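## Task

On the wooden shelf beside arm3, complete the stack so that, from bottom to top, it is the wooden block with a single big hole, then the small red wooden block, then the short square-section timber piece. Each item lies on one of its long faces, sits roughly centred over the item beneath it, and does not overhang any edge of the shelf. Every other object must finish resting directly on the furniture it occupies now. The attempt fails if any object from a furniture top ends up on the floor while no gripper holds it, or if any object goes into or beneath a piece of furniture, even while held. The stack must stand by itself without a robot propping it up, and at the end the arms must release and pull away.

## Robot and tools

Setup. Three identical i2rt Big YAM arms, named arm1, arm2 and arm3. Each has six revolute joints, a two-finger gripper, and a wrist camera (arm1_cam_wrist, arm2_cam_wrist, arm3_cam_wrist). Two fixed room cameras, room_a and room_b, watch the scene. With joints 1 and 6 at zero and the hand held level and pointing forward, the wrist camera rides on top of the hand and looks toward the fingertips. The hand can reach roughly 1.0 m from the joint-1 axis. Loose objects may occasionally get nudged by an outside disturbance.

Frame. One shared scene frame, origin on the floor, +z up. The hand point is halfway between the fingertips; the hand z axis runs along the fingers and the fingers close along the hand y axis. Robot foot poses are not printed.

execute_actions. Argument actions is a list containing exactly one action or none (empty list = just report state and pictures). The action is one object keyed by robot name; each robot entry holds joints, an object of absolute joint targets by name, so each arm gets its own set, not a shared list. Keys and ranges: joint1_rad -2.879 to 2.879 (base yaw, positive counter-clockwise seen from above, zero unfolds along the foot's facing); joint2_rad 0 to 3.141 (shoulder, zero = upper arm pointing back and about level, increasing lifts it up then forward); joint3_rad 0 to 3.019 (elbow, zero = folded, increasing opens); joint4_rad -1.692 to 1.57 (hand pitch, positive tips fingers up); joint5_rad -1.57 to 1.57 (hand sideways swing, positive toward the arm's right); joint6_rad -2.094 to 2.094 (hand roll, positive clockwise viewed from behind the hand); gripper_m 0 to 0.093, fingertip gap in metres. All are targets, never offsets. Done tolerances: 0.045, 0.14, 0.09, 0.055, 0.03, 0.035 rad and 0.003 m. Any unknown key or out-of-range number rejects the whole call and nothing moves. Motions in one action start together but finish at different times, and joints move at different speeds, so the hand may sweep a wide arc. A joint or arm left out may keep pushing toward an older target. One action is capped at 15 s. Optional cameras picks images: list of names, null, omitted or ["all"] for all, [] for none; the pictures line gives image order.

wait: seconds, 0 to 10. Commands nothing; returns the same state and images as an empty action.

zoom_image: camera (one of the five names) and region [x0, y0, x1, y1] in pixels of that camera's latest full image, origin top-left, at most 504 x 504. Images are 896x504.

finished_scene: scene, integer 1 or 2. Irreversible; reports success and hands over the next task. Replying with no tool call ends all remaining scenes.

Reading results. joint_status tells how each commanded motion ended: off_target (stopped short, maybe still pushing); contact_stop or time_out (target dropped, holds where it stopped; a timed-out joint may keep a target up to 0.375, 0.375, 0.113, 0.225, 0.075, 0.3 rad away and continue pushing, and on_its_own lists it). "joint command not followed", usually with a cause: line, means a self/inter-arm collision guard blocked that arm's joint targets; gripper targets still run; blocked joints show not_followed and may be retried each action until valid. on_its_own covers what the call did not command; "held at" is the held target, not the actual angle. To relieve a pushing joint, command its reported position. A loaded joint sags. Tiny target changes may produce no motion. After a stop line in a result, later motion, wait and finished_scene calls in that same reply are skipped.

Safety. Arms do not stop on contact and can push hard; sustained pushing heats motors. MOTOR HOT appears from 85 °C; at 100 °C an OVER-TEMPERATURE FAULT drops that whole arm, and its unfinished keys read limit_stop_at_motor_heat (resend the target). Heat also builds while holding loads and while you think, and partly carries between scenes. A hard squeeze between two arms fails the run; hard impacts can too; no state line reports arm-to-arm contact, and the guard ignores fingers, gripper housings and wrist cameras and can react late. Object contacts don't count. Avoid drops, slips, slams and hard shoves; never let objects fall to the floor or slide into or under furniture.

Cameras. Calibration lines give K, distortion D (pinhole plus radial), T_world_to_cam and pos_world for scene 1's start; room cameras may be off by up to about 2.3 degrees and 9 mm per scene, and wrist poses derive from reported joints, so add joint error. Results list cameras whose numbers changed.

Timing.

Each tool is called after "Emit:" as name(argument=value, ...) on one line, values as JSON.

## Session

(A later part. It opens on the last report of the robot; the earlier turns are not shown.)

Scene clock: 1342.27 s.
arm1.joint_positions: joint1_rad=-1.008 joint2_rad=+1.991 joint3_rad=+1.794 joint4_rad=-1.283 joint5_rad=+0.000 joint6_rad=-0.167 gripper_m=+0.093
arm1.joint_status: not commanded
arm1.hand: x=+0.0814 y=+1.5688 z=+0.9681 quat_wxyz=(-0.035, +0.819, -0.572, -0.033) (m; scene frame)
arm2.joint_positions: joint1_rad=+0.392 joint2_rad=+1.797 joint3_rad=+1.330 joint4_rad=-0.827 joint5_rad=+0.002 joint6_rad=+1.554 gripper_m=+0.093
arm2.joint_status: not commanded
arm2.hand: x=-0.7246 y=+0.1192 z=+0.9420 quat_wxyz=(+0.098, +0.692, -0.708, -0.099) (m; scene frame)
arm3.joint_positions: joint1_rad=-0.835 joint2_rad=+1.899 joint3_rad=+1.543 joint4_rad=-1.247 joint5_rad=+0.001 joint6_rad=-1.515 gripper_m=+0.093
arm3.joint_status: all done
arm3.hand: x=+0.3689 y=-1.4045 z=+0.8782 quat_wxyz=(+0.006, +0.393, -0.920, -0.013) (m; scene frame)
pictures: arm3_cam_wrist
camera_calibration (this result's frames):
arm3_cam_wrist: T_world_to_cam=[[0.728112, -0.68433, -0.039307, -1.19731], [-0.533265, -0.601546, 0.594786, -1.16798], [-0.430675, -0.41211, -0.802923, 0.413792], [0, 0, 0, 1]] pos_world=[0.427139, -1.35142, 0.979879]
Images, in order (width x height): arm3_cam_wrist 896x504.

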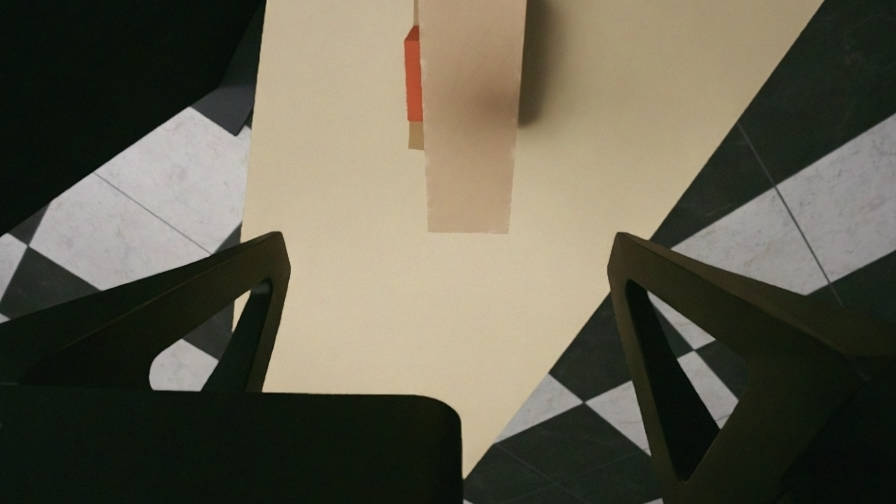

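Emit:
zoom_image(camera="arm3_cam_wrist", region=[360, 0, 600, 250])

Region (360, 0, 600, 250) of arm3_cam_wrist's 896x504 image, scaled by 2.016, with more detail than that image has; it fills the left 484 columns of this view, and the rest is white.

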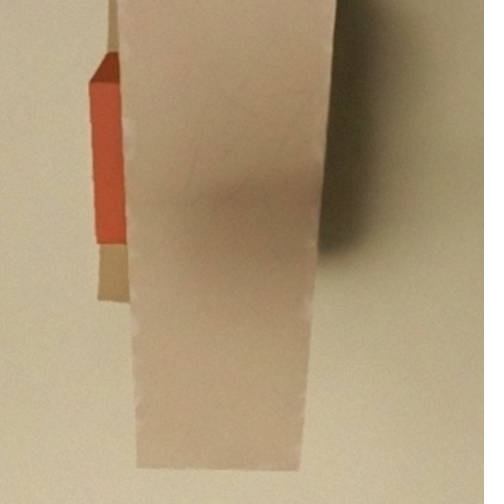

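Emit:
execute_actions(actions=[{"arm3":{"joints":{"joint6_rad":1.64}}}], cameras=["arm3_cam_wrist"])

Scene clock: 1401.87 s.
arm1.joint_positions: joint1_rad=-1.008 joint2_rad=+1.991 joint3_rad=+1.794 joint4_rad=-1.283 joint5_rad=+0.000 joint6_rad=-0.167 gripper_m=+0.093
arm1.joint_status: not commanded
arm1.hand: x=+0.0814 y=+1.5688 z=+0.9681 quat_wxyz=(-0.035, +0.819, -0.572, -0.033) (m; scene frame)
arm2.joint_positions: joint1_rad=+0.392 joint2_rad=+1.797 joint3_rad=+1.330 joint4_rad=-0.827 joint5_rad=+0.002 joint6_rad=+1.554 gripper_m=+0.093
arm2.joint_status: not commanded
arm2.hand: x=-0.7246 y=+0.1192 z=+0.9420 quat_wxyz=(+0.098, +0.692, -0.708, -0.099) (m; scene frame)
arm3.joint_positions: joint1_rad=-0.835 joint2_rad=+1.899 joint3_rad=+1.543 joint4_rad=-1.247 joint5_rad=+0.001 joint6_rad=+1.628 gripper_m=+0.093
arm3.joint_status: all done
arm3.hand: x=+0.3689 y=-1.4045 z=+0.8782 quat_wxyz=(+0.013, -0.920, -0.392, +0.006) (m; scene frame)
pictures: arm3_cam_wrist
camera_calibration (this result's frames):
arm3_cam_wrist: T_world_to_cam=[[-0.727373, 0.686046, 0.0164059, 1.21544], [0.558773, 0.578216, 0.594507, 0.086416], [0.398373, 0.441595, -0.803923, 1.30788], [0, 0, 0, 1]] pos_world=[0.314763, -1.46137, 0.980123]
Images, in order (width x height): arm3_cam_wrist 896x504.

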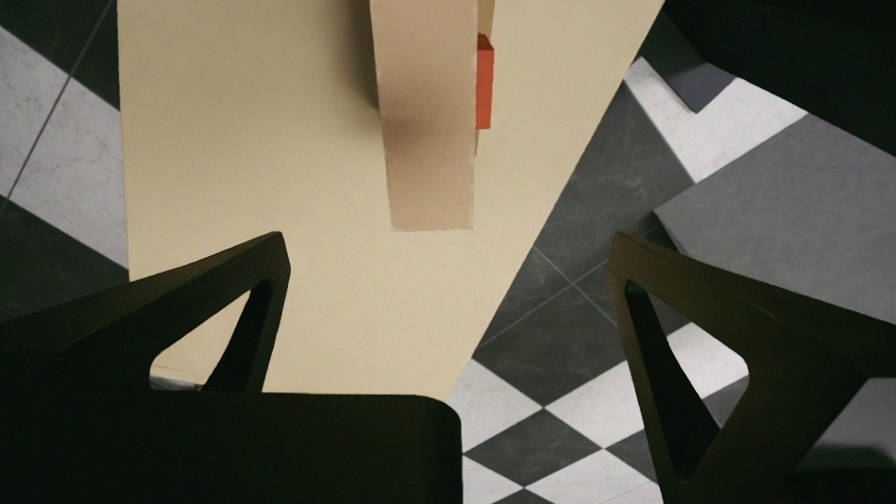

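Emit:
zoom_image(camera="arm3_cam_wrist", region=[320, 0, 560, 250])

Region (320, 0, 560, 250) of arm3_cam_wrist's 896x504 image, scaled by 2.016, with more detail than that image has; it fills the left 484 columns of this view, and the rest is white.

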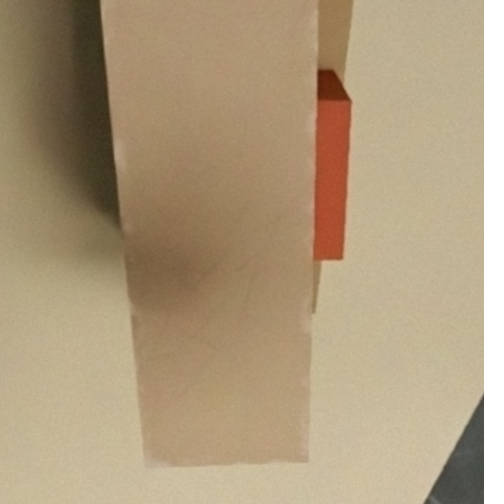

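Emit:
execute_actions(actions=[{"arm3":{"joints":{"joint1_rad":0.1,"joint2_rad":1.5}}}])

Scene clock: 1427.23 s.
arm1.joint_positions: joint1_rad=-1.008 joint2_rad=+1.991 joint3_rad=+1.794 joint4_rad=-1.283 joint5_rad=+0.000 joint6_rad=-0.167 gripper_m=+0.093
arm1.joint_status: not commanded
arm1.hand: x=+0.0814 y=+1.5688 z=+0.9681 quat_wxyz=(-0.035, +0.819, -0.572, -0.033) (m; scene frame)
arm2.joint_positions: joint1_rad=+0.392 joint2_rad=+1.797 joint3_rad=+1.330 joint4_rad=-0.827 joint5_rad=+0.002 joint6_rad=+1.554 gripper_m=+0.093
arm2.joint_status: not commanded
arm2.hand: x=-0.7246 y=+0.1192 z=+0.9420 quat_wxyz=(+0.098, +0.692, -0.708, -0.099) (m; scene frame)
arm3.joint_positions: joint1_rad=+0.100 joint2_rad=+1.507 joint3_rad=+1.575 joint4_rad=-1.247 joint5_rad=-0.001 joint6_rad=+1.628 gripper_m=+0.093
arm3.joint_status: all done
arm3.hand: x=+0.4709 y=-0.9197 z=+1.1014 quat_wxyz=(-0.119, -0.632, -0.749, -0.157) (m; scene frame)
pictures: arm1_cam_wrist, arm2_cam_wrist, arm3_cam_wrist, room_a, room_b
camera_calibration (this result's frames):
arm1_cam_wrist: T_world_to_cam=[[0.931393, 0.36348, 0.0197487, -0.667646], [0.307278, -0.814148, 0.492691, 0.787116], [0.195161, -0.45282, -0.86998, 1.65637], [0, 0, 0, 1]] pos_world=[0.0567189, 1.63354, 1.06639]
arm2_cam_wrist: T_world_to_cam=[[0.959884, -0.0417392, -0.277273, 0.963258], [0.128652, -0.813071, 0.567771, -0.34172], [-0.249141, -0.580666, -0.775084, 0.744672], [0, 0, 0, 1]] pos_world=[-0.695125, 0.194769, 1.03829]
arm3_cam_wrist: T_world_to_cam=[[-0.904089, -0.15971, -0.396378, 0.713389], [-0.375835, 0.738626, 0.559625, 0.242405], [0.203397, 0.654924, -0.727808, 1.43677], [0, 0, 0, 1]] pos_world=[0.443837, -1.00609, 1.19281]
Images, in order (width x height): arm1_cam_wrist 896x504, arm2_cam_wrist 896x504, arm3_cam_wrist 896x504, room_a 896x504, room_b 896x504.

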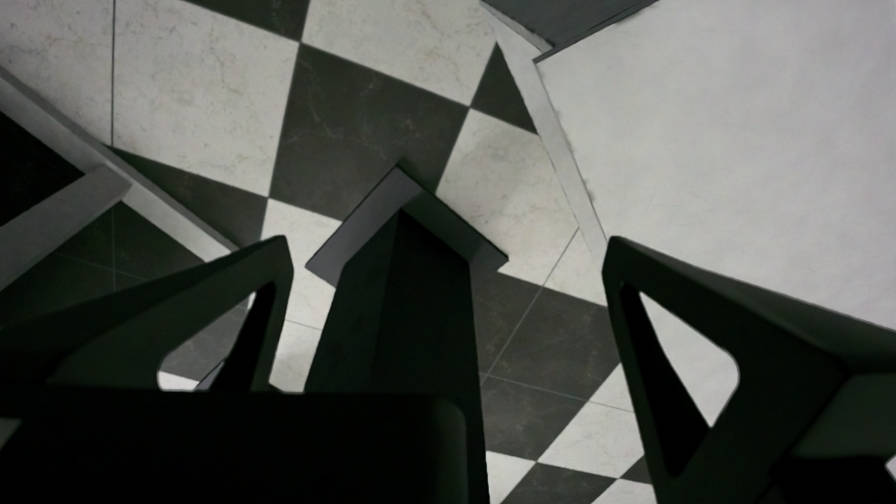

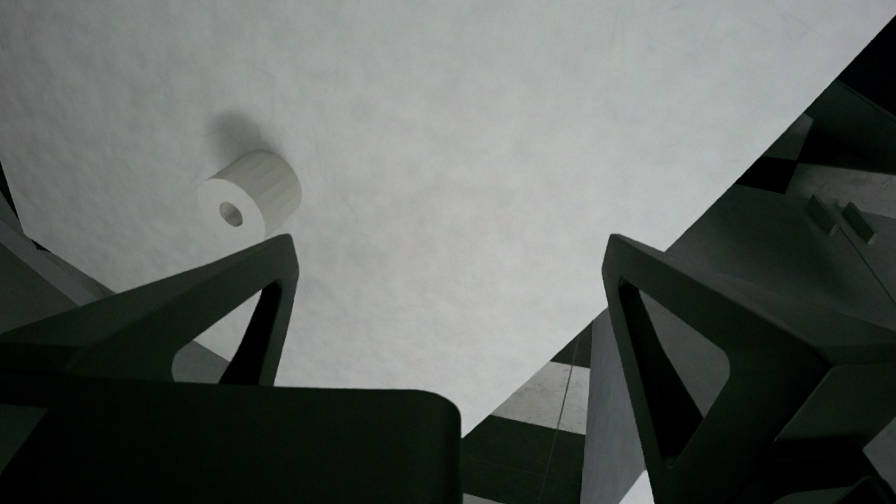

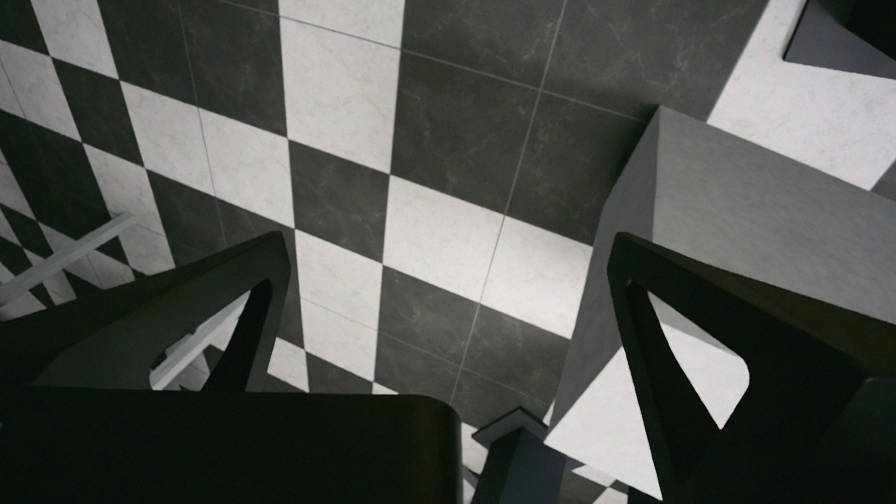

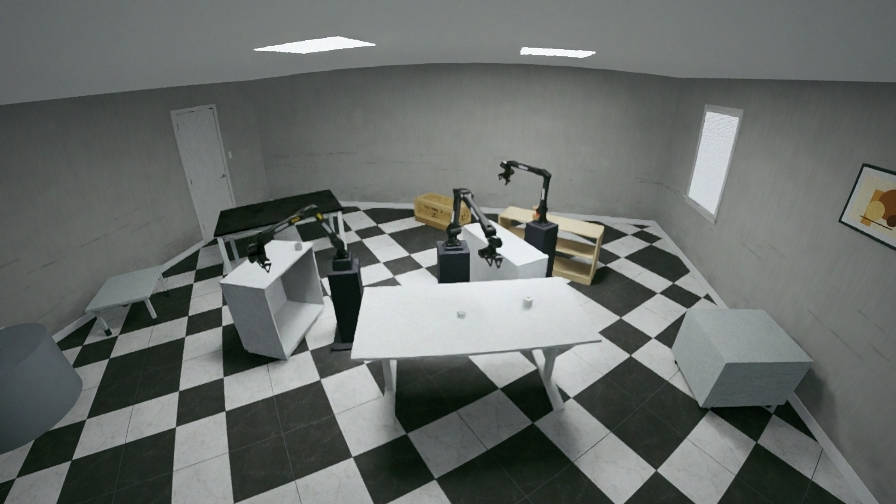

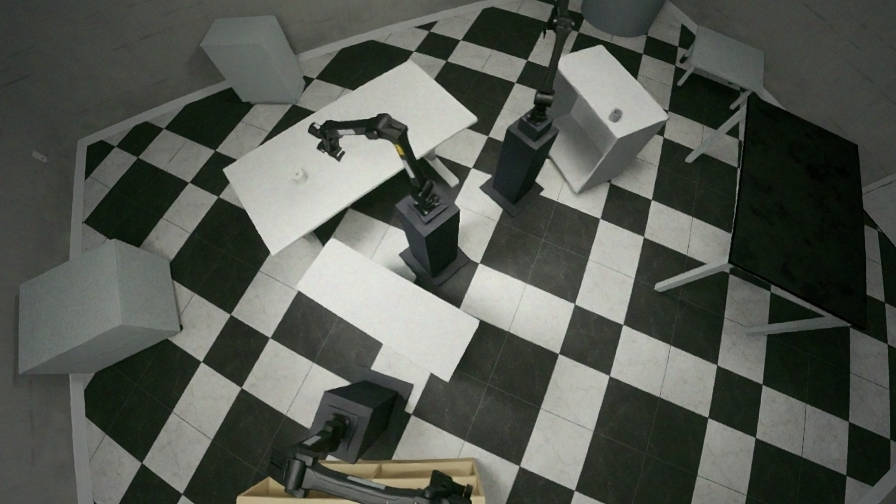

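Emit:
zoom_image(camera="room_a", region=[480, 160, 620, 290])

Region (480, 160, 620, 290) of room_a's 896x504 image, scaled by 3.600, with more detail than that image has; it fills the top 468 rows of this view, and the rest is white.

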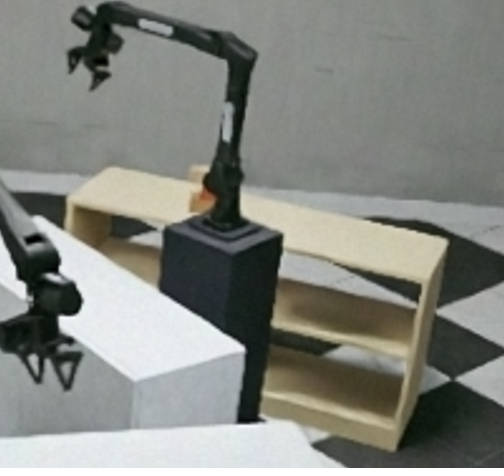

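The pile is intact and all three arms are released and clear, so I'm ending scene 1.

Emit:
finished_scene(scene=1)

The scene is finished: the task was done.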